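# Seat the marker's coloured end in the desk stand

## Task

Put the end of the marker whose colour differs from the rest into the desk stand's hole and push it until it bottoms out. The stand is loose, so at the end it must be upright on the desk with no help from the robot; a result that only holds because a gripper supports it is not success. Afterwards open the gripper and pull the arms away.

## Robot and tools

ROBOT. Two six-joint arms, left_arm and right_arm, each ending in a two-finger parallel gripper with a wrist camera. Base positions in the scene frame: left_arm (+0.028, +0.425, 0) m, turned slightly by quat_wxyz (+0.998, 0, 0, -0.064); right_arm (+0.011, -0.351, 0) m, quat_wxyz (+0.998, 0, 0, +0.058). Joint ranges in rad, base to gripper: waist -6.283..6.283, shoulder -2.304..2.304, elbow -4.224..0.061, forearm roll -6.283..6.283, wrist pitch -2.164..2.164, wrist roll -6.283..6.283. Load limits in N m: waist 54.6, shoulder 54.6, elbow 45.5, forearm roll 24.5, wrist pitch 17.2, wrist roll 17.2; a carried object adds to them.

FRAMES. All poses use one shared scene frame: origin on the table surface midway between the arms, +z upward, +x pointing out across the table, left_arm on the +y side. The arm names do not correspond to the left or right of any image. In each gripper's own frame the fingers extend along +z and separate along y. end_effector_position is the spot between the finger pads when shut, roughly 2 cm short of the fingertips; closing pushes the tips about 10 mm farther along +z. Reported hand positions can be a little off, more so when an arm reaches far. Camera images (cam_left_wrist, cam_right_wrist, each 504x504) use the wrist_camera_optical frame: +z looks forward, +x is image right, +y is image down.

THE ROW. Every motion command is a row of 16 numbers, even if one arm stays put: left_arm x, y, z, qw, qx, qy, qz, opening, then the same eight for right_arm. x, y, z are an absolute target for that gripper's end_effector_position in metres in the scene frame; qw..qz are an absolute target orientation (w first) in the scene frame. Opening runs from -1 (shut) to +1 (wide, 0.084 m). A target lying more than 0.6 m from the arm's last reported position along any of its gripper axes gets the call refused. To keep an orientation steady, repeat your own chosen quaternion every time rather than copying the slightly drifted one from a result. To park an arm, resend its full last reported pose plus the wanted opening each call.

CONTROL. Each control step (1/30 s) the commanded pose is limited to 70 mm and 16 degrees away from the measured pose, and damped inverse kinematics chases it, favouring position over orientation. So a far target needs several actions; after an action an arm only continues up to its last limited pose, so read the result and send the remainder. Joints ramp to at most 3.14 rad/s over 0.16 s and move together. Elbows cannot quite straighten.

TOOLS.
execute_actions: argument actions, a list holding zero or one item, plus optional pictures (boolean, images included by default). Empty list: just report state. {"rows": [...], "steps": n}: 1 to 15 rows, n up to 15 (default 15), one row per step, last row repeated to fill. {"steps": n} alone: a wait of up to 300 steps counted from the previous result, your reply time included. A refused call does nothing.
move: target is one 16-number row of absolute poses as above; speed in m/s from 0.002 to 0.5 (default 0.25), turning capped at twice that in rad/s. Each gripper follows a straight line toward its pose, both paths finishing together, lasting 0.5 to 10 s (cut off at 10 s). The opening is applied at the start. No obstacle or arm-to-arm avoidance; grippers lag, may wander and may exceed speed near full reach. Faster contact hits harder, and aiming far beyond a contact presses harder. The extra "move:" line gives the ending (done, off_target, moving, held, fault; if only one arm is named the other finished fine) and limits: paced means the sent pose was clipped, held means a check blocked some steps, after which the arm may surge. Each gripper's remaining distance to its pose is listed.
wait: seconds, 0 to 10; robot gets nothing new.
zoom_image: camera (cam_left_wrist or cam_right_wrist) and region [x0, y0, x1, y1] in pixels of that camera's last image, top-left origin, at most 504 by 504.
read_manual: section, only "licences"; returns URDF licence text, no motion.
finished_scene: scene, the current scene number; irreversible, then grades it. Answering without any tool call ends everything.

RESULTS. A state line per arm gives pose, quaternion and linear/angular velocities. grip_measured is the actual finger opening on the command scale. "pose unreachable" means the clearance check altered or stopped what went to the named arm; HELD flags steps whose command was not sent. A "Hand target" line shows where the controller is currently driving each gripper. MOTOR HOT appears from 65 °C; at 80 °C the arm is braked until cool (OVER-TEMPERATURE FAULT). TORQUE FAULT: contact torque hit a limit, the arm backs off that joint, freezes for 10 s and drops the rest of the call.

GRIPPING. To hold something, command an opening well under grip_measured; the bigger the gap the firmer the squeeze (about 24 N per pad for objects up to ~6 cm wide). Closing fast can press harder. Sending back grip_measured itself still grips lightly; wide parts may slip.

TIMING. The simulation runs on while you think and write; no steps are held back, so each result is taken when its action ends.

AVOID. Knocking or dropping anything off the table, toppling the stand, slamming or shoving hard, letting the arms collide or press each other, and torque faults. Held parts may get jerked and loose items nudged at random, so recheck before releasing. Approach the hole slowly, aim only slightly past contact, and verify by camera that the stand stands alone before letting go and backing away.

Each tool is called after "Call:" as name(argument=value, ...), one argument or row to a line, values as JSON.

## Session

Call:
execute_actions(
  actions=[],
)

Scene clock: 0.00 s of 4480.00 s.
left_arm: end_effector_position=(-0.0070, +0.0730, +0.1285) grip_measured=+1.00 end_effector_quat_wxyz=(+0.522, +0.626, -0.579, +0.010) end_effector_velocity=(-0.001, +0.000, -0.000) end_effector_angular_velocity=(+0.001, +0.001, -0.002) | right_arm: end_effector_position=(+0.1816, -0.0469, +0.1780) grip_measured=+1.00 end_effector_quat_wxyz=(+0.105, +0.815, -0.042, +0.568) end_effector_velocity=(-0.000, +0.001, +0.000) end_effector_angular_velocity=(+0.002, +0.000, +0.002)
Joint positions: left_arm=[-0.918 -0.574 -0.251 -2.022 -1.22   2.663  0.084] | right_arm=[ 1.605 -0.592 -0.578 -1.191 -1.226  3.025  0.084]
Joint velocities: left_arm=[-0.002 -0.001  0.    -0.    -0.     0.    -0.   ] | right_arm=[ 0.001  0.001 -0.001 -0.001 -0.    -0.    -0.   ]
Motor temperatures (°C, as the motors report them): left_arm=[22 21 25 22 25 27] | right_arm=[20 22 21 24 25 26]
Hand target (left_arm): -0.007, +0.073, +0.129; +0.522, +0.626, -0.579, +0.010
Hand target (right_arm): +0.182, -0.047, +0.178; +0.105, +0.815, -0.042, +0.568

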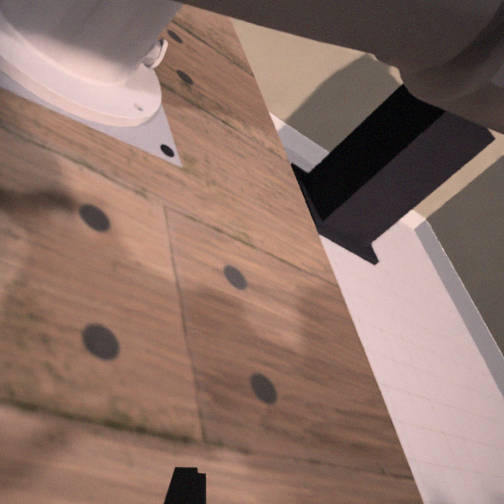

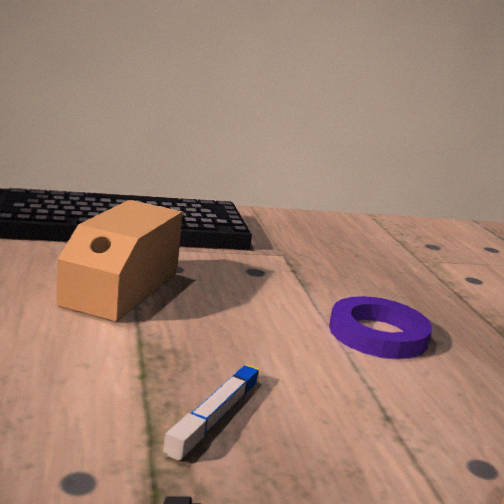

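Call:
move(
  target=[-0.007,0.073,0.1285,0.522,0.626,-0.579,0.01,1, 0.40,0.03,0.25,0,0.924,0,0.383,1],
)

Scene clock: 51.27 s of 4480.00 s.
left_arm: end_effector_position=(-0.0070, +0.0730, +0.1285) grip_measured=+1.00 end_effector_quat_wxyz=(+0.522, +0.626, -0.579, +0.010) end_effector_velocity=(+0.000, -0.000, +0.000) end_effector_angular_velocity=(-0.000, -0.001, +0.001) | right_arm: end_effector_position=(+0.3994, +0.0299, +0.2496) grip_measured=+1.00 end_effector_quat_wxyz=(+0.000, +0.924, -0.000, +0.383) end_effector_velocity=(+0.003, +0.000, +0.001) end_effector_angular_velocity=(-0.000, +0.005, -0.004)
Joint positions: left_arm=[-0.918 -0.575 -0.251 -2.022 -1.222  2.664  0.084] | right_arm=[ 0.941 -0.295 -0.756 -1.565 -0.664  2.461  0.084]
Joint velocities: left_arm=[0.001 0.001 0.    0.    0.    0.    0.   ] | right_arm=[-0.007 -0.003 -0.009  0.011  0.005 -0.015  0.   ]
Motor temperatures (°C, as the motors report them): left_arm=[22 22 25 22 26 27] | right_arm=[20 23 21 24 25 26]
Hand target (left_arm): -0.007, +0.073, +0.128; +0.522, +0.626, -0.579, +0.010
Hand target (right_arm): +0.400, +0.030, +0.250; +0.000, +0.924, -0.000, +0.383
Off the commanded pose (left_arm): 0.000 m, 0 deg.
Off the commanded pose (right_arm): 0.001 m, 0 deg.
After step 90, 46.70 s passed at rest.
move: done

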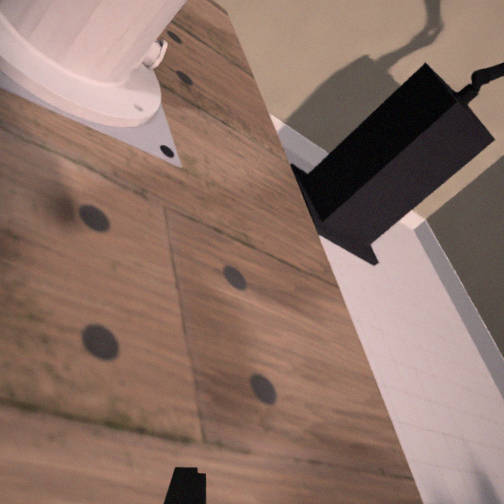

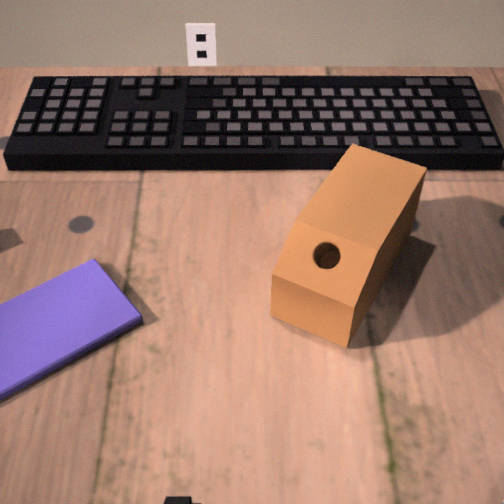

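Call:
move(
  target=[-0.007,0.073,0.1285,0.522,0.626,-0.579,0.01,1, 0.43,-0.10,0.2,0,1,0,0,1],
)

Scene clock: 93.00 s of 4480.00 s.
left_arm: end_effector_position=(-0.0070, +0.0730, +0.1285) grip_measured=+1.00 end_effector_quat_wxyz=(+0.522, +0.626, -0.579, +0.010) end_effector_velocity=(-0.000, +0.000, +0.000) end_effector_angular_velocity=(-0.001, -0.000, -0.001) | right_arm: end_effector_position=(+0.4296, -0.1001, +0.1999) grip_measured=+1.00 end_effector_quat_wxyz=(+0.001, +1.000, +0.000, -0.000) end_effector_velocity=(+0.001, +0.000, +0.001) end_effector_angular_velocity=(+0.005, +0.007, -0.000)
Joint positions: left_arm=[-0.918 -0.575 -0.251 -2.022 -1.222  2.664  0.084] | right_arm=[ 0.425 -0.36  -0.91  -0.001 -0.551  0.54   0.084]
Joint velocities: left_arm=[-0.001  0.001  0.001  0.    -0.     0.    -0.   ] | right_arm=[-0.005 -0.002 -0.005  0.016 -0.006 -0.018 -0.   ]
Motor temperatures (°C, as the motors report them): left_arm=[22 22 25 22 26 27] | right_arm=[20 23 22 24 25 26]
Hand target (left_arm): -0.007, +0.073, +0.128; +0.522, +0.626, -0.579, +0.010
Hand target (right_arm): +0.430, -0.100, +0.200; +0.000, +1.000, +0.000, -0.001
Off the commanded pose (left_arm): 0.000 m, 0 deg.
Off the commanded pose (right_arm): 0.000 m, 0 deg.
After step 90, 36.40 s passed at rest.
move: done

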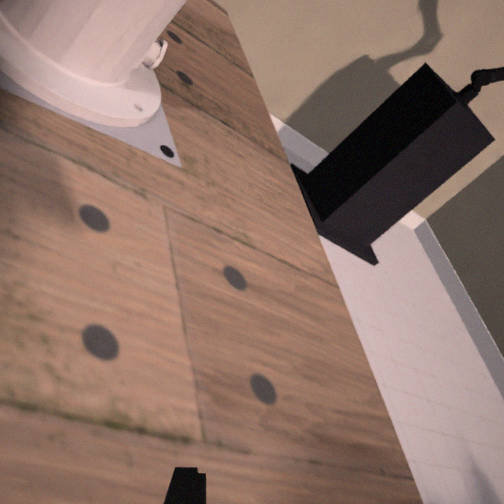

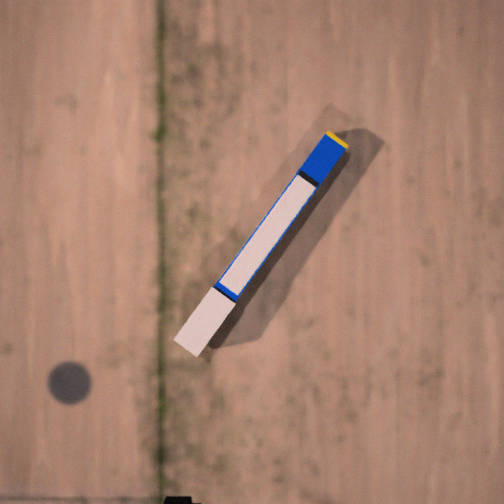

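Call:
zoom_image(
  camera="cam_right_wrist",
  region=[140,110,400,370],
)

Region (140, 110, 400, 370) of cam_right_wrist's 504x504 image, scaled by 1.938, with more detail than that image has.

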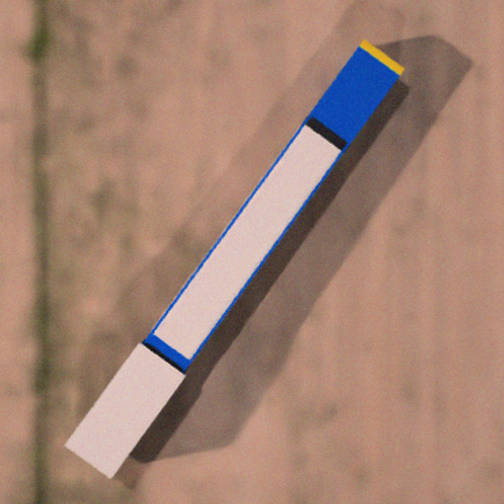

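Call:
move(
  target=[-0.007,0.073,0.1285,0.522,0.626,-0.579,0.01,1, 0.63,-0.03,0.22,0,1,0,0,1],
)

Scene clock: 124.43 s of 4480.00 s.
left_arm: end_effector_position=(-0.0070, +0.0730, +0.1285) grip_measured=+1.00 end_effector_quat_wxyz=(+0.522, +0.626, -0.579, +0.010) end_effector_velocity=(+0.000, -0.000, -0.000) end_effector_angular_velocity=(-0.000, -0.000, +0.000) | right_arm: end_effector_position=(+0.6298, -0.0299, +0.2200) grip_measured=+1.00 end_effector_quat_wxyz=(+0.000, +1.000, -0.000, +0.000) end_effector_velocity=(+0.002, +0.001, -0.001) end_effector_angular_velocity=(-0.001, +0.001, +0.000)
Joint positions: left_arm=[-0.918 -0.575 -0.251 -2.022 -1.222  2.664  0.084] | right_arm=[ 0.363 -0.797 -1.639 -0.    -0.842  0.479  0.084]
Joint velocities: left_arm=[ 0.    -0.001 -0.001 -0.    -0.     0.    -0.   ] | right_arm=[-0.    -0.007 -0.011 -0.    -0.005 -0.     0.   ]
Motor temperatures (°C, as the motors report them): left_arm=[22 22 25 22 26 27] | right_arm=[20 24 23 24 25 26]
Hand target (left_arm): -0.007, +0.073, +0.128; +0.522, +0.626, -0.579, +0.010
Hand target (right_arm): +0.630, -0.030, +0.220; +0.000, +1.000, -0.000, +0.000
Off the commanded pose (left_arm): 0.000 m, 0 deg.
Off the commanded pose (right_arm): 0.000 m, 0 deg.
After step 90, 26.97 s passed at rest.
move: done

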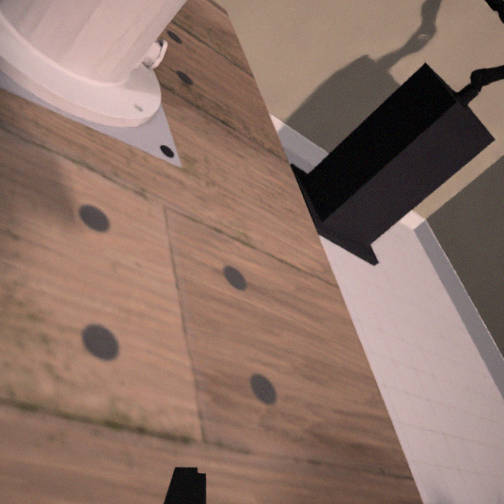

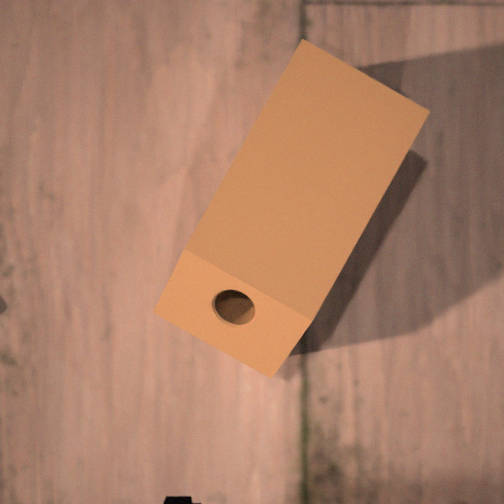

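Call:
move(
  target=[-0.007,0.073,0.1285,0.522,0.626,-0.579,0.01,1, 0.423,-0.015,0.092,0.093,0.907,-0.295,0.286,0.0],
)

Call:
move(
  target=[-0.007,0.073,0.1285,0.522,0.626,-0.579,0.01,1, 0.460,-0.042,0.027,0.093,0.907,-0.295,0.286,0.0],
  speed=0.05,
)

Scene clock: 165.17 s of 4480.00 s.
left_arm: end_effector_position=(-0.0070, +0.0730, +0.1285) grip_measured=+1.00 end_effector_quat_wxyz=(+0.522, +0.626, -0.579, +0.010) end_effector_velocity=(+0.000, -0.000, +0.000) end_effector_angular_velocity=(-0.001, -0.001, -0.000) | right_arm: end_effector_position=(+0.4235, -0.0151, +0.0924) grip_measured=-0.01 end_effector_quat_wxyz=(+0.093, +0.907, -0.295, +0.286) end_effector_velocity=(-0.002, -0.000, -0.001) end_effector_angular_velocity=(+0.001, -0.008, -0.000)
Joint positions: left_arm=[-0.918 -0.575 -0.251 -2.022 -1.222  2.664  0.084] | right_arm=[ 0.835 -0.704 -0.982 -1.191 -0.666  2.683  0.044]
Joint velocities: left_arm=[ 0.     0.    -0.001  0.     0.     0.     0.   ] | right_arm=[ 0.005 -0.001  0.005 -0.013 -0.002  0.02  -0.   ]
Motor temperatures (°C, as the motors report them): left_arm=[22 22 25 22 26 27] | right_arm=[20 25 24 24 25 26]
Hand target (left_arm): -0.007, +0.073, +0.128; +0.522, +0.626, -0.579, +0.010
Hand target (right_arm): +0.423, -0.015, +0.092; +0.093, +0.907, -0.295, +0.287
Off the commanded pose (left_arm): 0.000 m, 0 deg.
Off the commanded pose (right_arm): 0.001 m, 0 deg.
After step 90, 35.37 s passed at rest.
move: done

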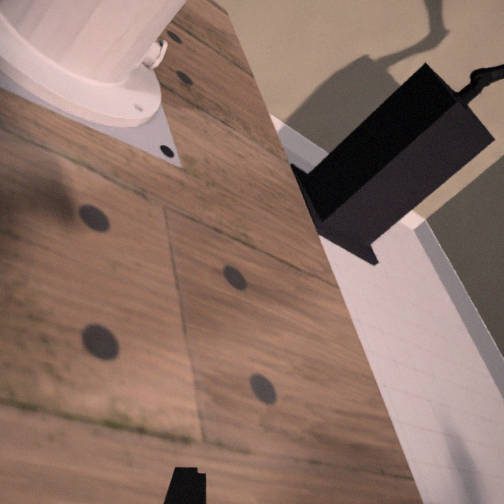

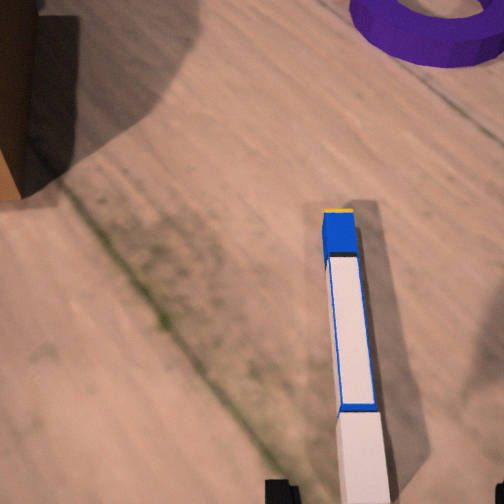

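Scene clock: 167.13 s of 4480.00 s.
left_arm: end_effector_position=(-0.0070, +0.0730, +0.1285) grip_measured=+1.00 end_effector_quat_wxyz=(+0.522, +0.626, -0.579, +0.010) end_effector_velocity=(-0.001, +0.001, -0.000) end_effector_angular_velocity=(+0.001, +0.001, -0.001) | right_arm: end_effector_position=(+0.4599, -0.0418, +0.0272) grip_measured=-0.01 end_effector_quat_wxyz=(+0.093, +0.907, -0.295, +0.286) end_effector_velocity=(+0.001, -0.001, -0.001) end_effector_angular_velocity=(+0.001, +0.000, -0.000)
Joint positions: left_arm=[-0.918 -0.575 -0.251 -2.022 -1.222  2.664  0.084] | right_arm=[ 0.747 -0.852 -1.026 -1.402 -0.619  2.838  0.044]
Joint velocities: left_arm=[-0.001 -0.001  0.001  0.     0.    -0.     0.   ] | right_arm=[-0.003 -0.003 -0.001 -0.005  0.001  0.004  0.   ]
Motor temperatures (°C, as the motors report them): left_arm=[22 22 25 22 26 27] | right_arm=[20 25 24 24 25 26]
Hand target (left_arm): -0.007, +0.073, +0.128; +0.522, +0.626, -0.579, +0.010
Hand target (right_arm): +0.460, -0.042, +0.027; +0.093, +0.907, -0.295, +0.286
Off the commanded pose (left_arm): 0.000 m, 0 deg.
Off the commanded pose (right_arm): 0.000 m, 0 deg.
move: done

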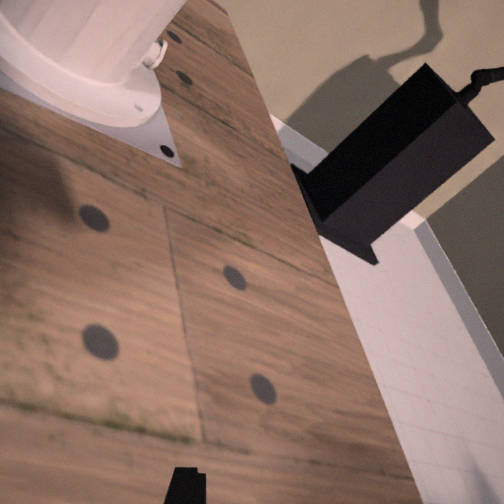

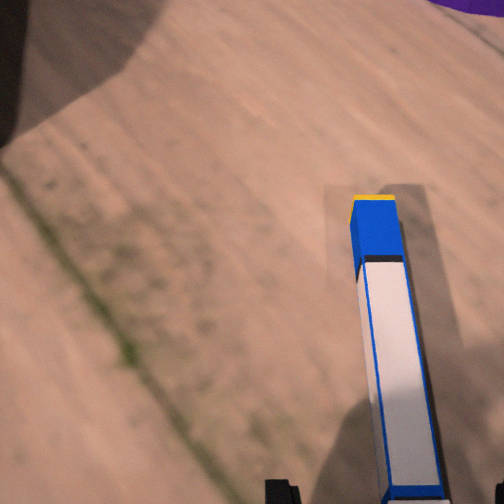

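Call:
move(
  target=[-0.007,0.073,0.1285,0.522,0.626,-0.579,0.01,1, 0.460,-0.042,0.024,0.093,0.907,-0.295,0.286,-1],
  speed=0.02,
)

Call:
move(
  target=[-0.007,0.073,0.1285,0.522,0.626,-0.579,0.01,1, 0.460,-0.042,0.15,0.093,0.907,-0.295,0.286,-1],
  speed=0.1,
)

Scene clock: 174.00 s of 4480.00 s.
left_arm: end_effector_position=(-0.0070, +0.0730, +0.1285) grip_measured=+1.00 end_effector_quat_wxyz=(+0.522, +0.626, -0.579, +0.010) end_effector_velocity=(+0.000, -0.000, +0.000) end_effector_angular_velocity=(-0.001, -0.000, -0.000) | right_arm: end_effector_position=(+0.4605, -0.0417, +0.0250) grip_measured=-0.70 end_effector_quat_wxyz=(+0.093, +0.907, -0.295, +0.287) end_effector_velocity=(-0.000, -0.001, -0.003) end_effector_angular_velocity=(+0.003, +0.006, -0.000)
Joint positions: left_arm=[-0.918 -0.575 -0.251 -2.022 -1.222  2.664  0.084] | right_arm=[ 0.747 -0.858 -1.029 -1.408 -0.62   2.846  0.013]
Joint velocities: left_arm=[-0.    -0.    -0.001  0.    -0.     0.    -0.   ] | right_arm=[-0.003 -0.005 -0.001 -0.004  0.007  0.003  0.   ]
Motor temperatures (°C, as the motors report them): left_arm=[22 22 25 22 26 27] | right_arm=[20 25 23 24 25 26]
Hand target (left_arm): -0.007, +0.073, +0.128; +0.522, +0.626, -0.579, +0.010
Hand target (right_arm): +0.460, -0.042, +0.024; +0.093, +0.907, -0.295, +0.286
Off the commanded pose (left_arm): 0.000 m, 0 deg.
Off the commanded pose (right_arm): 0.001 m, 0 deg.
After step 90, 3.17 s passed at rest.
move: done

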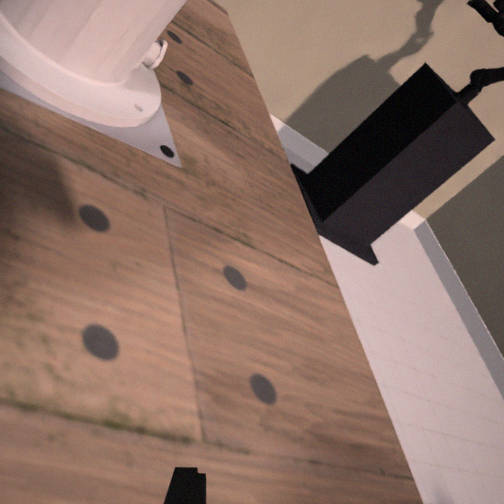

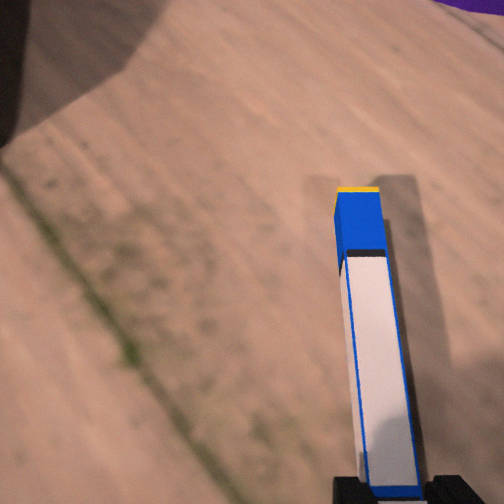

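Scene clock: 175.67 s of 4480.00 s.
left_arm: end_effector_position=(-0.0070, +0.0730, +0.1285) grip_measured=+1.00 end_effector_quat_wxyz=(+0.522, +0.626, -0.579, +0.010) end_effector_velocity=(+0.000, -0.000, +0.000) end_effector_angular_velocity=(-0.001, -0.001, +0.001) | right_arm: end_effector_position=(+0.4600, -0.0421, +0.1496) grip_measured=-0.70 end_effector_quat_wxyz=(+0.093, +0.907, -0.295, +0.286) end_effector_velocity=(-0.001, -0.000, +0.001) end_effector_angular_velocity=(-0.002, +0.002, +0.000)
Joint positions: left_arm=[-0.918 -0.575 -0.251 -2.022 -1.222  2.664  0.084] | right_arm=[ 0.747 -0.588 -0.972 -1.136 -0.682  2.506  0.013]
Joint velocities: left_arm=[ 0.     0.002 -0.    -0.     0.    -0.    -0.   ] | right_arm=[ 0.001  0.003 -0.     0.006 -0.002 -0.007 -0.   ]
Motor temperatures (°C, as the motors report them): left_arm=[22 22 25 22 26 27] | right_arm=[20 25 23 24 25 26]
Hand target (left_arm): -0.007, +0.073, +0.129; +0.522, +0.626, -0.579, +0.010
Hand target (right_arm): +0.460, -0.042, +0.150; +0.093, +0.907, -0.295, +0.286
Off the commanded pose (left_arm): 0.000 m, 0 deg.
Off the commanded pose (right_arm): 0.000 m, 0 deg.
move: done

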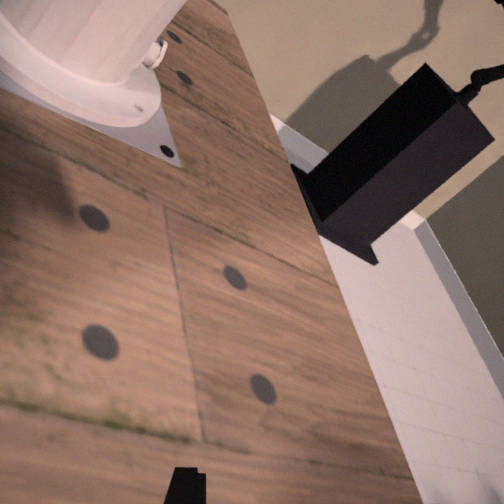

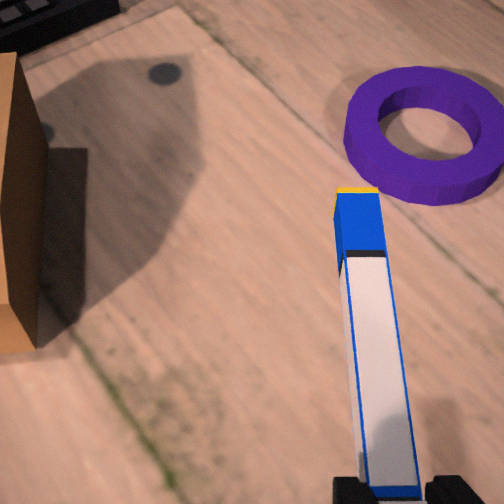

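Call:
move(
  target=[-0.007,0.073,0.1285,0.522,0.626,-0.579,0.01,1, 0.54,0.06,0.23,-0.048,0.950,-0.246,-0.185,-1],
  speed=0.15,
)

Call:
move(
  target=[-0.007,0.073,0.1285,0.522,0.626,-0.579,0.01,1, 0.619,0.0408,0.198,-0.048,0.950,-0.246,-0.185,-1],
  speed=0.08,
)

Scene clock: 202.13 s of 4480.00 s.
left_arm: end_effector_position=(-0.0070, +0.0730, +0.1285) grip_measured=+1.00 end_effector_quat_wxyz=(+0.522, +0.626, -0.579, +0.010) end_effector_velocity=(-0.000, +0.000, +0.000) end_effector_angular_velocity=(+0.000, +0.000, +0.000) | right_arm: end_effector_position=(+0.5395, +0.0599, +0.2297) grip_measured=-0.71 end_effector_quat_wxyz=(-0.048, +0.950, -0.246, -0.185) end_effector_velocity=(+0.000, +0.002, +0.001) end_effector_angular_velocity=(+0.004, +0.006, +0.003)
Joint positions: left_arm=[-0.918 -0.575 -0.251 -2.022 -1.222  2.664  0.084] | right_arm=[ 0.426 -0.841 -1.693  0.377 -1.083  0.832  0.013]
Joint velocities: left_arm=[-0.  0.  0. -0. -0. -0. -0.] | right_arm=[ 0.    -0.006 -0.011  0.004 -0.011 -0.003  0.   ]
Motor temperatures (°C, as the motors report them): left_arm=[22 23 25 22 26 27] | right_arm=[20 25 23 24 25 26]
Hand target (left_arm): -0.007, +0.073, +0.128; +0.522, +0.626, -0.579, +0.010
Hand target (right_arm): +0.540, +0.060, +0.230; -0.048, +0.950, -0.246, -0.186
Off the commanded pose (left_arm): 0.000 m, 0 deg.
Off the commanded pose (right_arm): 0.001 m, 0 deg.
After step 90, 19.70 s passed at rest.
move: done

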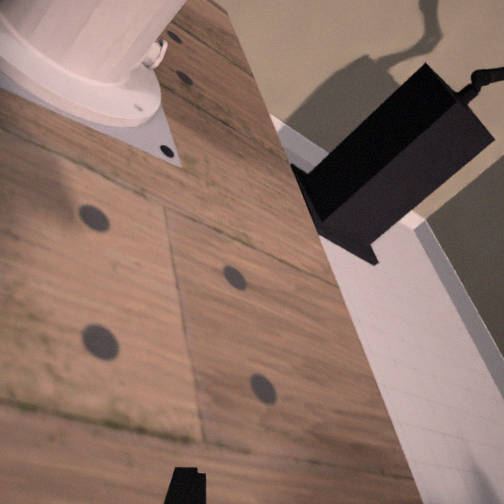

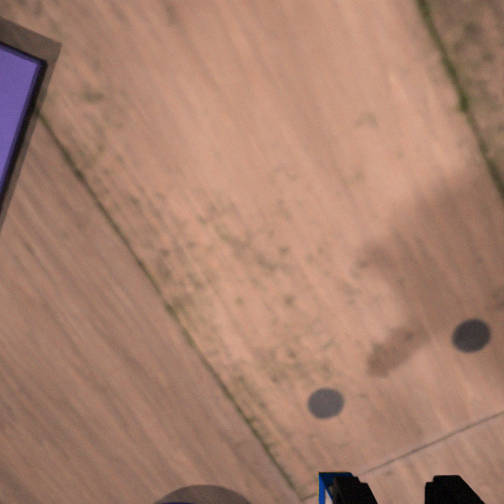

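Scene clock: 203.63 s of 4480.00 s.
left_arm: end_effector_position=(-0.0070, +0.0730, +0.1285) grip_measured=+1.00 end_effector_quat_wxyz=(+0.522, +0.626, -0.579, +0.010) end_effector_velocity=(-0.001, +0.000, +0.000) end_effector_angular_velocity=(-0.001, -0.000, -0.002) | right_arm: end_effector_position=(+0.6189, +0.0410, +0.1982) grip_measured=-0.71 end_effector_quat_wxyz=(-0.048, +0.950, -0.246, -0.185) end_effector_velocity=(+0.001, -0.000, -0.001) end_effector_angular_velocity=(-0.000, +0.002, -0.000)
Joint positions: left_arm=[-0.918 -0.575 -0.251 -2.022 -1.222  2.664  0.084] | right_arm=[ 0.352 -1.051 -1.985  0.343 -1.179  0.803  0.013]
Joint velocities: left_arm=[-0.002  0.001  0.001 -0.    -0.     0.     0.   ] | right_arm=[-0.001 -0.006 -0.009 -0.    -0.005  0.001 -0.   ]
Motor temperatures (°C, as the motors report them): left_arm=[22 23 25 22 26 27] | right_arm=[20 25 23 24 25 26]
Hand target (left_arm): -0.007, +0.073, +0.129; +0.522, +0.626, -0.579, +0.010
Hand target (right_arm): +0.619, +0.041, +0.198; -0.048, +0.950, -0.246, -0.185
Off the commanded pose (left_arm): 0.000 m, 0 deg.
Off the commanded pose (right_arm): 0.000 m, 0 deg.
move: done

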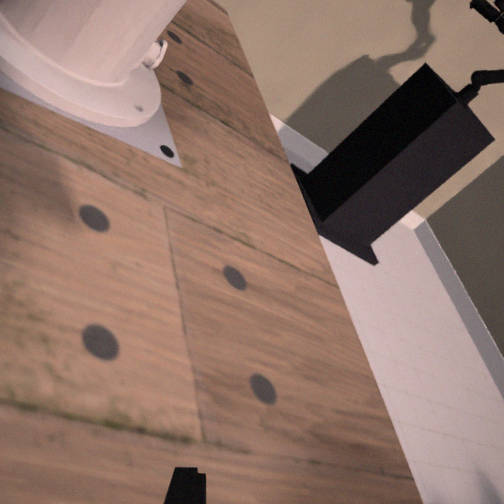

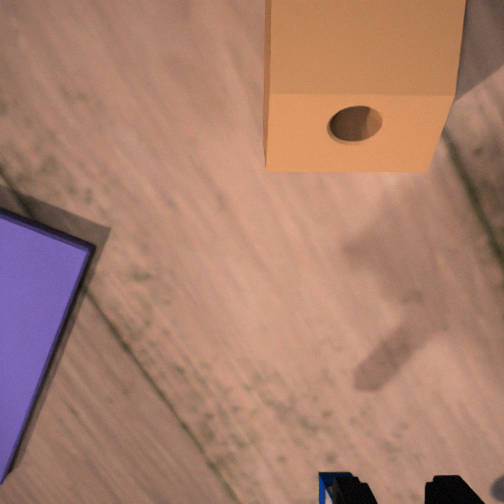

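Call:
move(
  target=[0.50,0.30,0.10,0.5,0.5,-0.5,0.5,1, 0.56,0.06,0.2,-0.048,0.950,-0.246,-0.185,-1],
  speed=0.2,
)

Scene clock: 220.03 s of 4480.00 s.
left_arm: end_effector_position=(+0.5003, +0.2982, +0.0996) grip_measured=+1.00 end_effector_quat_wxyz=(+0.499, +0.501, -0.500, +0.500) end_effector_velocity=(+0.002, +0.001, -0.000) end_effector_angular_velocity=(-0.002, -0.002, +0.001) | right_arm: end_effector_position=(+0.5600, +0.0599, +0.2000) grip_measured=-0.71 end_effector_quat_wxyz=(-0.048, +0.950, -0.246, -0.185) end_effector_velocity=(-0.000, +0.000, -0.000) end_effector_angular_velocity=(-0.000, +0.001, +0.000)
Joint positions: left_arm=[ 0.373 -1.127 -1.089 -1.328 -1.559  3.178  0.084] | right_arm=[ 0.412 -0.921 -1.759  0.376 -1.073  0.814  0.013]
Joint velocities: left_arm=[ 0.    -0.004 -0.007 -0.    -0.003 -0.001  0.   ] | right_arm=[ 0.    -0.001  0.     0.    -0.    -0.     0.   ]
Motor temperatures (°C, as the motors report them): left_arm=[22 23 25 22 26 27] | right_arm=[20 26 24 24 25 26]
Hand target (left_arm): +0.501, +0.298, +0.100; +0.499, +0.501, -0.500, +0.500
Hand target (right_arm): +0.560, +0.060, +0.200; -0.048, +0.950, -0.246, -0.185
Off the commanded pose (left_arm): 0.002 m, 0 deg.
Off the commanded pose (right_arm): 0.000 m, 0 deg.
After step 90, 10.10 s passed at rest.
move: done

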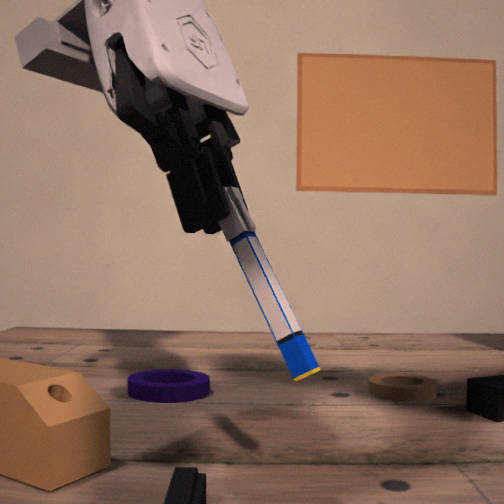

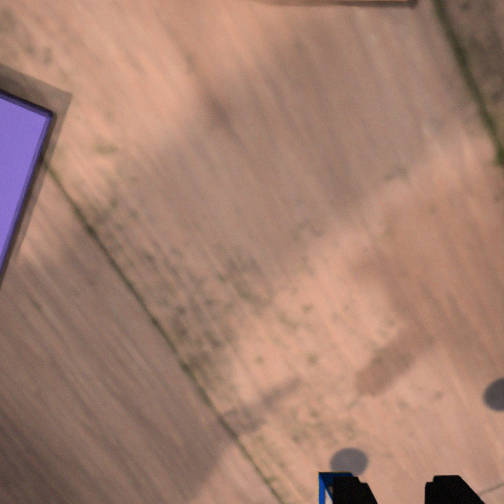

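Call:
move(
  target=[0.50,0.30,0.10,0.5,0.5,-0.5,0.5,1, 0.54,0.075,0.22,0.090,0.904,-0.233,0.347,-1],
  speed=0.08,
)

Scene clock: 248.03 s of 4480.00 s.
left_arm: end_effector_position=(+0.5000, +0.3000, +0.1000) grip_measured=+1.00 end_effector_quat_wxyz=(+0.500, +0.500, -0.500, +0.500) end_effector_velocity=(-0.001, -0.000, -0.000) end_effector_angular_velocity=(-0.001, +0.003, -0.000) | right_arm: end_effector_position=(+0.5404, +0.0751, +0.2203) grip_measured=-0.71 end_effector_quat_wxyz=(+0.090, +0.904, -0.233, +0.347) end_effector_velocity=(+0.001, -0.001, +0.000) end_effector_angular_velocity=(-0.005, -0.010, -0.003)
Joint positions: left_arm=[ 0.377 -1.128 -1.091 -1.323 -1.562  3.177  0.084] | right_arm=[ 0.803 -0.733 -1.373 -1.067 -0.857  2.245  0.013]
Joint velocities: left_arm=[-0.    -0.001  0.002 -0.     0.     0.    -0.   ] | right_arm=[ 0.002 -0.002  0.002 -0.011 -0.007  0.013  0.   ]
Motor temperatures (°C, as the motors report them): left_arm=[22 23 25 22 26 27] | right_arm=[20 26 24 24 25 26]
Hand target (left_arm): +0.500, +0.300, +0.100; +0.500, +0.500, -0.500, +0.500
Hand target (right_arm): +0.540, +0.075, +0.220; +0.090, +0.904, -0.233, +0.348
Off the commanded pose (left_arm): 0.000 m, 0 deg.
Off the commanded pose (right_arm): 0.000 m, 0 deg.
After step 90, 17.70 s passed at rest.
move: done

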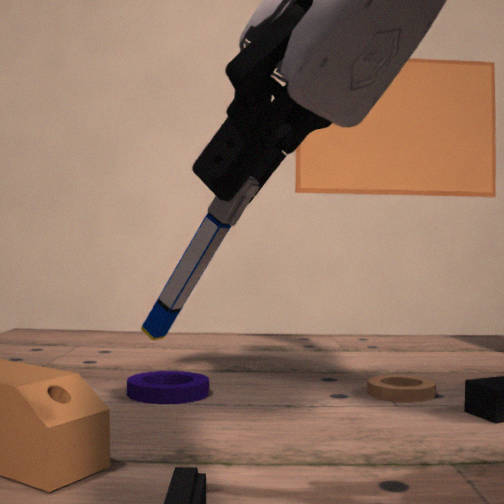

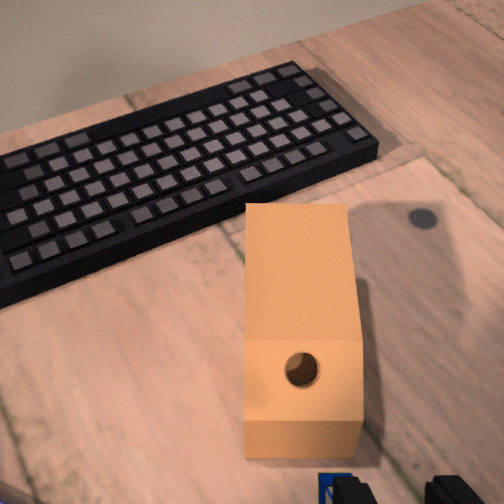

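Call:
move(
  target=[0.56,0.30,0.10,0.5,0.5,-0.5,0.5,1, 0.590,0.049,0.203,0.090,0.904,-0.233,0.347,-1],
  speed=0.05,
)

Scene clock: 268.07 s of 4480.00 s.
left_arm: end_effector_position=(+0.5599, +0.2998, +0.0999) grip_measured=+1.00 end_effector_quat_wxyz=(+0.500, +0.500, -0.500, +0.500) end_effector_velocity=(+0.001, -0.001, -0.000) end_effector_angular_velocity=(-0.000, +0.001, -0.001) | right_arm: end_effector_position=(+0.5898, +0.0492, +0.2031) grip_measured=-0.71 end_effector_quat_wxyz=(+0.090, +0.904, -0.233, +0.347) end_effector_velocity=(+0.000, -0.000, -0.001) end_effector_angular_velocity=(+0.000, +0.001, +0.000)
Joint positions: left_arm=[ 0.349 -1.18  -1.262 -1.351 -1.588  3.062  0.084] | right_arm=[ 0.718 -0.783 -1.413 -1.122 -0.808  2.224  0.013]
Joint velocities: left_arm=[-0.002 -0.003 -0.005 -0.001 -0.001 -0.003 -0.   ] | right_arm=[-0.001 -0.001 -0.    -0.     0.002 -0.001  0.   ]
Motor temperatures (°C, as the motors report them): left_arm=[22 24 26 22 26 27] | right_arm=[20 26 24 24 25 26]
Hand target (left_arm): +0.560, +0.300, +0.100; +0.500, +0.500, -0.500, +0.500
Hand target (right_arm): +0.590, +0.049, +0.203; +0.090, +0.904, -0.233, +0.347
Off the commanded pose (left_arm): 0.000 m, 0 deg.
Off the commanded pose (right_arm): 0.000 m, 0 deg.
After step 90, 15.47 s passed at rest.
move: done

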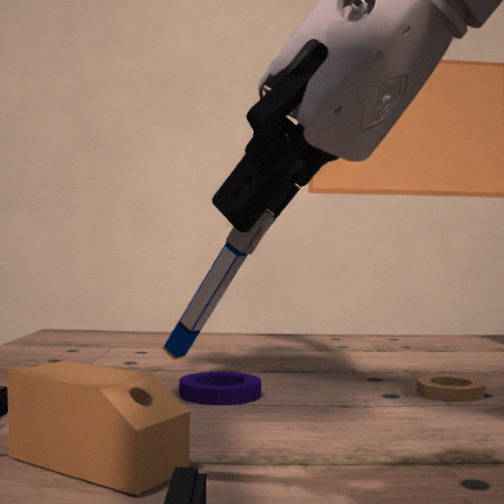

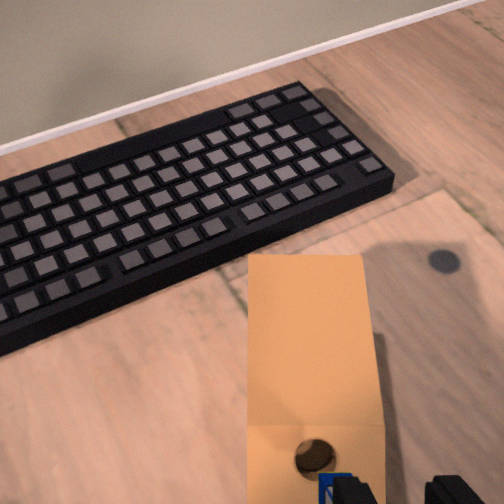

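Call:
move(
  target=[0.56,0.30,0.10,0.5,0.5,-0.5,0.5,1, 0.6045,0.0414,0.182,0.090,0.904,-0.233,0.347,-1],
  speed=0.02,
)

Call:
zoom_image(
  camera="cam_left_wrist",
  region=[80,300,240,460],
)

Call:
zoom_image(
  camera="cam_right_wrist",
  region=[250,384,410,504],
)

Scene clock: 281.90 s of 4480.00 s.
left_arm: end_effector_position=(+0.5600, +0.3000, +0.1000) grip_measured=+1.00 end_effector_quat_wxyz=(+0.500, +0.500, -0.500, +0.500) end_effector_velocity=(+0.000, +0.000, +0.000) end_effector_angular_velocity=(+0.000, -0.001, +0.000) | right_arm: end_effector_position=(+0.6044, +0.0415, +0.1821) grip_measured=-0.71 end_effector_quat_wxyz=(+0.090, +0.904, -0.233, +0.347) end_effector_velocity=(+0.001, -0.000, -0.000) end_effector_angular_velocity=(+0.001, -0.001, +0.000)
Joint positions: left_arm=[ 0.35  -1.181 -1.263 -1.35  -1.589  3.062  0.084] | right_arm=[ 0.693 -0.824 -1.428 -1.159 -0.785  2.248  0.013]
Joint velocities: left_arm=[ 0.    -0.    -0.001 -0.     0.    -0.     0.   ] | right_arm=[-0.001 -0.001 -0.001 -0.002  0.002  0.001 -0.   ]
Motor temperatures (°C, as the motors report them): left_arm=[22 24 26 22 26 27] | right_arm=[20 27 24 24 25 26]
Hand target (left_arm): +0.560, +0.300, +0.100; +0.500, +0.500, -0.500, +0.500
Hand target (right_arm): +0.604, +0.041, +0.182; +0.090, +0.904, -0.233, +0.347
Off the commanded pose (left_arm): 0.000 m, 0 deg.
Off the commanded pose (right_arm): 0.000 m, 0 deg.
After step 90, 9.20 s passed at rest.
move: done

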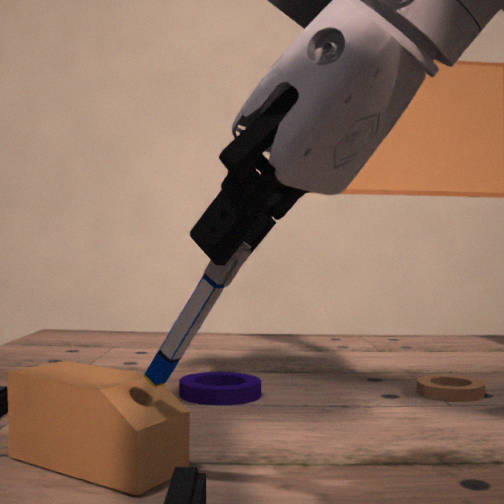

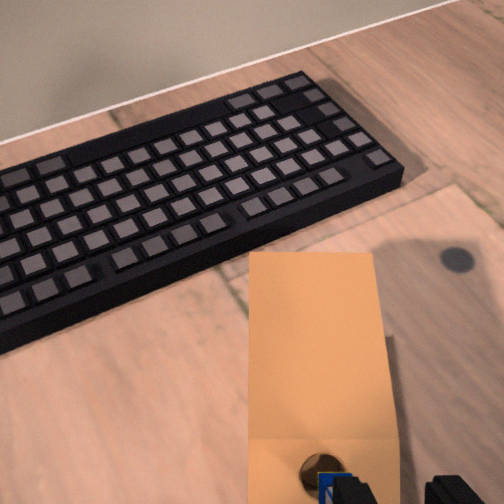

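Region (80, 300, 240, 460) of cam_left_wrist's 504x504 image, scaled by 3.150, with more detail than that image has.

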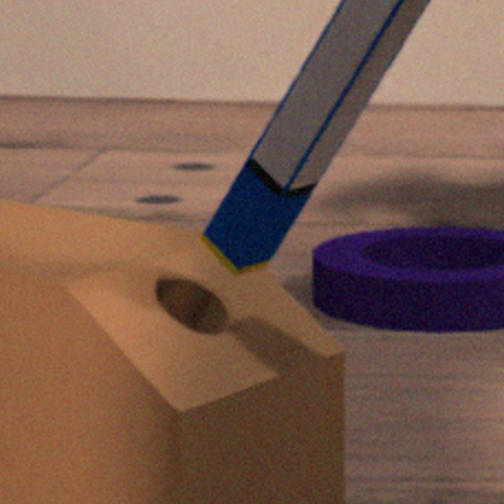

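Region (250, 384, 410, 504) of cam_right_wrist's 504x504 image, scaled by 3.150, with more detail than that image has; it fills the top 378 rows of this view, and the rest is white.

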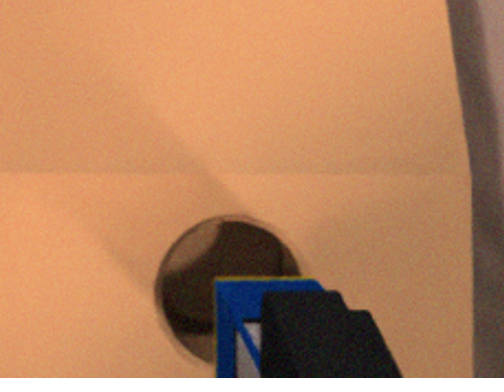

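Call:
move(
  target=[0.56,0.30,0.10,0.5,0.5,-0.5,0.5,1, 0.615,0.0379,0.165,0.090,0.904,-0.233,0.347,-1],
  speed=0.01,
)

Call:
zoom_image(
  camera="cam_left_wrist",
  region=[60,260,260,460],
)

Scene clock: 292.47 s of 4480.00 s.
left_arm: end_effector_position=(+0.5600, +0.3000, +0.1000) grip_measured=+1.00 end_effector_quat_wxyz=(+0.500, +0.500, -0.500, +0.500) end_effector_velocity=(+0.000, +0.000, +0.000) end_effector_angular_velocity=(+0.000, -0.001, +0.000) | right_arm: end_effector_position=(+0.6149, +0.0379, +0.1651) grip_measured=-0.71 end_effector_quat_wxyz=(+0.090, +0.904, -0.233, +0.347) end_effector_velocity=(+0.000, +0.001, -0.001) end_effector_angular_velocity=(-0.000, -0.001, +0.003)
Joint positions: left_arm=[ 0.35  -1.181 -1.263 -1.35  -1.589  3.062  0.084] | right_arm=[ 0.678 -0.86  -1.447 -1.185 -0.77   2.267  0.013]
Joint velocities: left_arm=[-0.     0.001 -0.001 -0.     0.    -0.    -0.   ] | right_arm=[ 0.001 -0.002 -0.002 -0.003  0.001  0.001 -0.   ]
Motor temperatures (°C, as the motors report them): left_arm=[22 25 26 22 26 27] | right_arm=[20 27 24 24 25 26]
Hand target (left_arm): +0.560, +0.300, +0.100; +0.500, +0.500, -0.500, +0.500
Hand target (right_arm): +0.615, +0.038, +0.165; +0.090, +0.904, -0.233, +0.347
Off the commanded pose (left_arm): 0.000 m, 0 deg.
Off the commanded pose (right_arm): 0.000 m, 0 deg.
After step 90, 5.33 s passed at rest.
move: done

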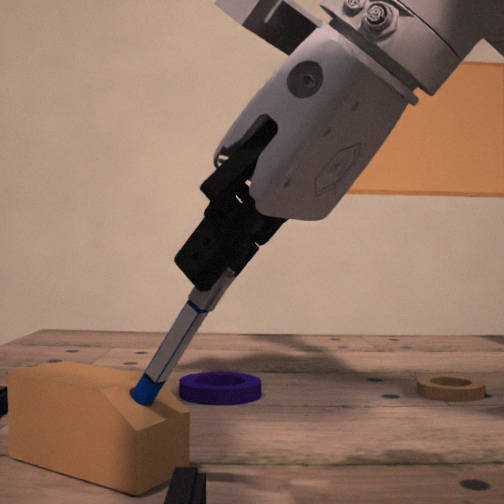

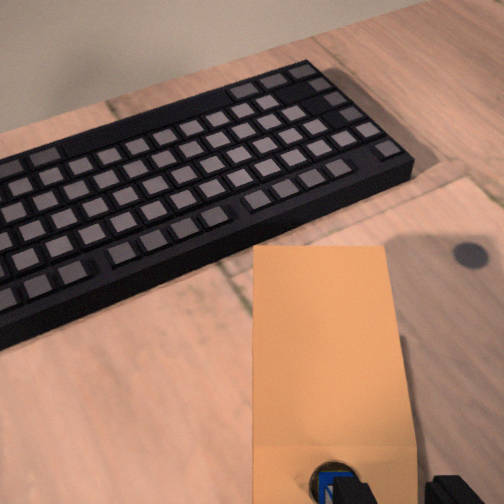

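Region (60, 260, 260, 460) of cam_left_wrist's 504x504 image, scaled by 2.520, with more detail than that image has.

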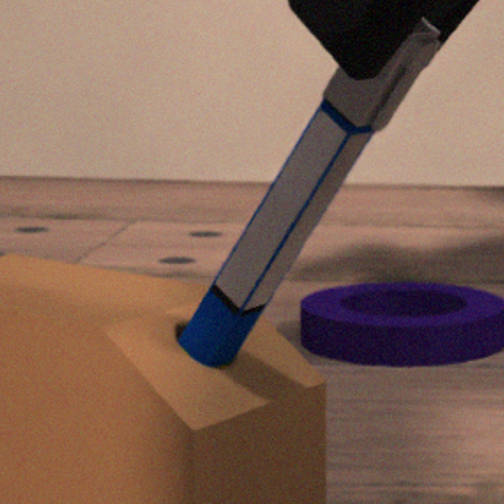

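Entering. Continue.

Call:
move(
  target=[0.56,0.30,0.10,0.5,0.5,-0.5,0.5,1, 0.627,0.0313,0.144,0.090,0.904,-0.233,0.347,-1],
  speed=0.01,
)

Scene clock: 298.97 s of 4480.00 s.
left_arm: end_effector_position=(+0.5600, +0.3000, +0.1000) grip_measured=+1.00 end_effector_quat_wxyz=(+0.500, +0.500, -0.500, +0.500) end_effector_velocity=(+0.000, -0.000, -0.000) end_effector_angular_velocity=(+0.000, -0.001, -0.001) | right_arm: end_effector_position=(+0.6270, +0.0316, +0.1443) grip_measured=-0.70 end_effector_quat_wxyz=(+0.090, +0.904, -0.233, +0.347) end_effector_velocity=(-0.001, -0.001, -0.002) end_effector_angular_velocity=(-0.002, +0.002, -0.000)
Joint positions: left_arm=[ 0.35  -1.181 -1.263 -1.35  -1.589  3.062  0.084] | right_arm=[ 0.658 -0.902 -1.466 -1.22  -0.751  2.293  0.013]
Joint velocities: left_arm=[-0.001 -0.001 -0.001 -0.    -0.     0.    -0.   ] | right_arm=[-0.001 -0.001  0.002 -0.001  0.     0.001  0.   ]
Motor temperatures (°C, as the motors report them): left_arm=[22 25 26 22 26 27] | right_arm=[20 27 24 24 25 26]
Hand target (left_arm): +0.560, +0.300, +0.100; +0.500, +0.500, -0.500, +0.500
Hand target (right_arm): +0.627, +0.031, +0.144; +0.090, +0.904, -0.233, +0.347
Off the commanded pose (left_arm): 0.000 m, 0 deg.
Off the commanded pose (right_arm): 0.000 m, 0 deg.
After step 90, 0.70 s passed at rest.
move: done

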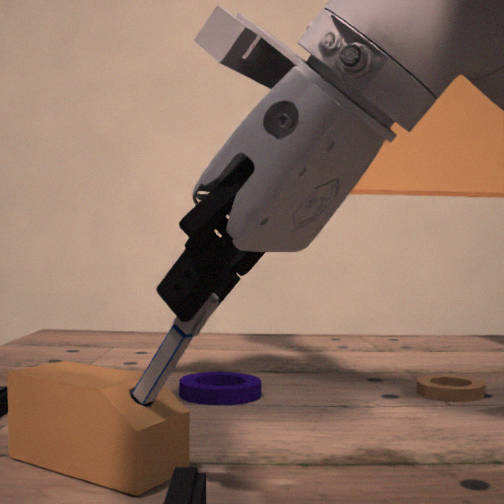

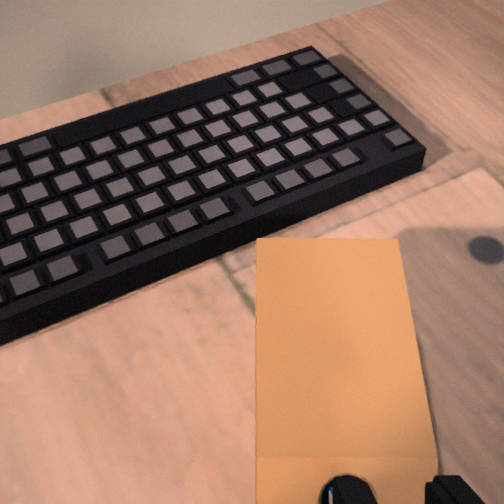

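Call:
move(
  target=[0.56,0.30,0.10,0.5,0.5,-0.5,0.5,1, 0.639,0.0247,0.123,0.090,0.904,-0.233,0.347,-1],
  speed=0.008,
)

Scene clock: 305.97 s of 4480.00 s.
left_arm: end_effector_position=(+0.5600, +0.3000, +0.1000) grip_measured=+1.00 end_effector_quat_wxyz=(+0.500, +0.500, -0.500, +0.500) end_effector_velocity=(-0.001, -0.000, -0.000) end_effector_angular_velocity=(-0.000, +0.001, -0.000) | right_arm: end_effector_position=(+0.6389, +0.0248, +0.1231) grip_measured=-0.70 end_effector_quat_wxyz=(+0.090, +0.904, -0.233, +0.347) end_effector_velocity=(-0.000, -0.000, -0.002) end_effector_angular_velocity=(-0.001, +0.001, +0.000)
Joint positions: left_arm=[ 0.35  -1.181 -1.263 -1.35  -1.589  3.062  0.084] | right_arm=[ 0.638 -0.945 -1.487 -1.255 -0.734  2.318  0.013]
Joint velocities: left_arm=[-0.    -0.001  0.001 -0.     0.     0.    -0.   ] | right_arm=[-0.    -0.003 -0.    -0.001  0.001  0.001 -0.   ]
Motor temperatures (°C, as the motors report them): left_arm=[22 25 26 22 26 27] | right_arm=[20 26 24 24 25 26]
Hand target (left_arm): +0.560, +0.300, +0.100; +0.500, +0.500, -0.500, +0.500
Hand target (right_arm): +0.639, +0.025, +0.123; +0.090, +0.904, -0.233, +0.347
Off the commanded pose (left_arm): 0.000 m, 0 deg.
Off the commanded pose (right_arm): 0.000 m, 0 deg.
After step 90, 0.63 s passed at rest.
move: done

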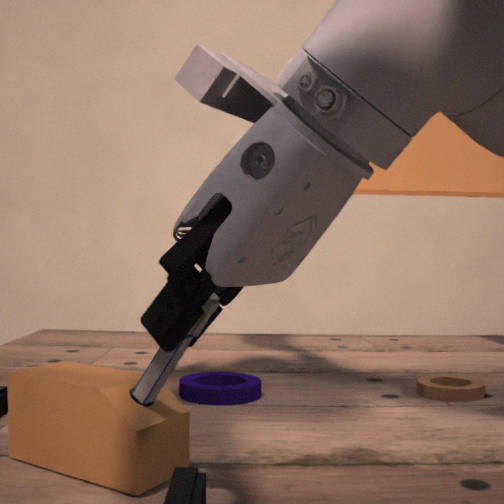

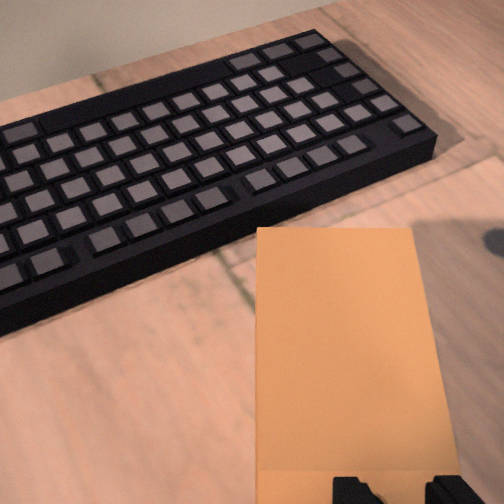

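Call:
zoom_image(
  camera="cam_left_wrist",
  region=[100,270,260,430],
)

Region (100, 270, 260, 430) of cam_left_wrist's 504x504 image, scaled by 3.150, with more detail than that image has.

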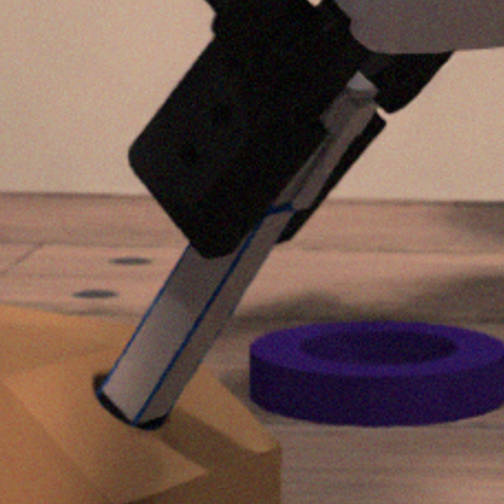

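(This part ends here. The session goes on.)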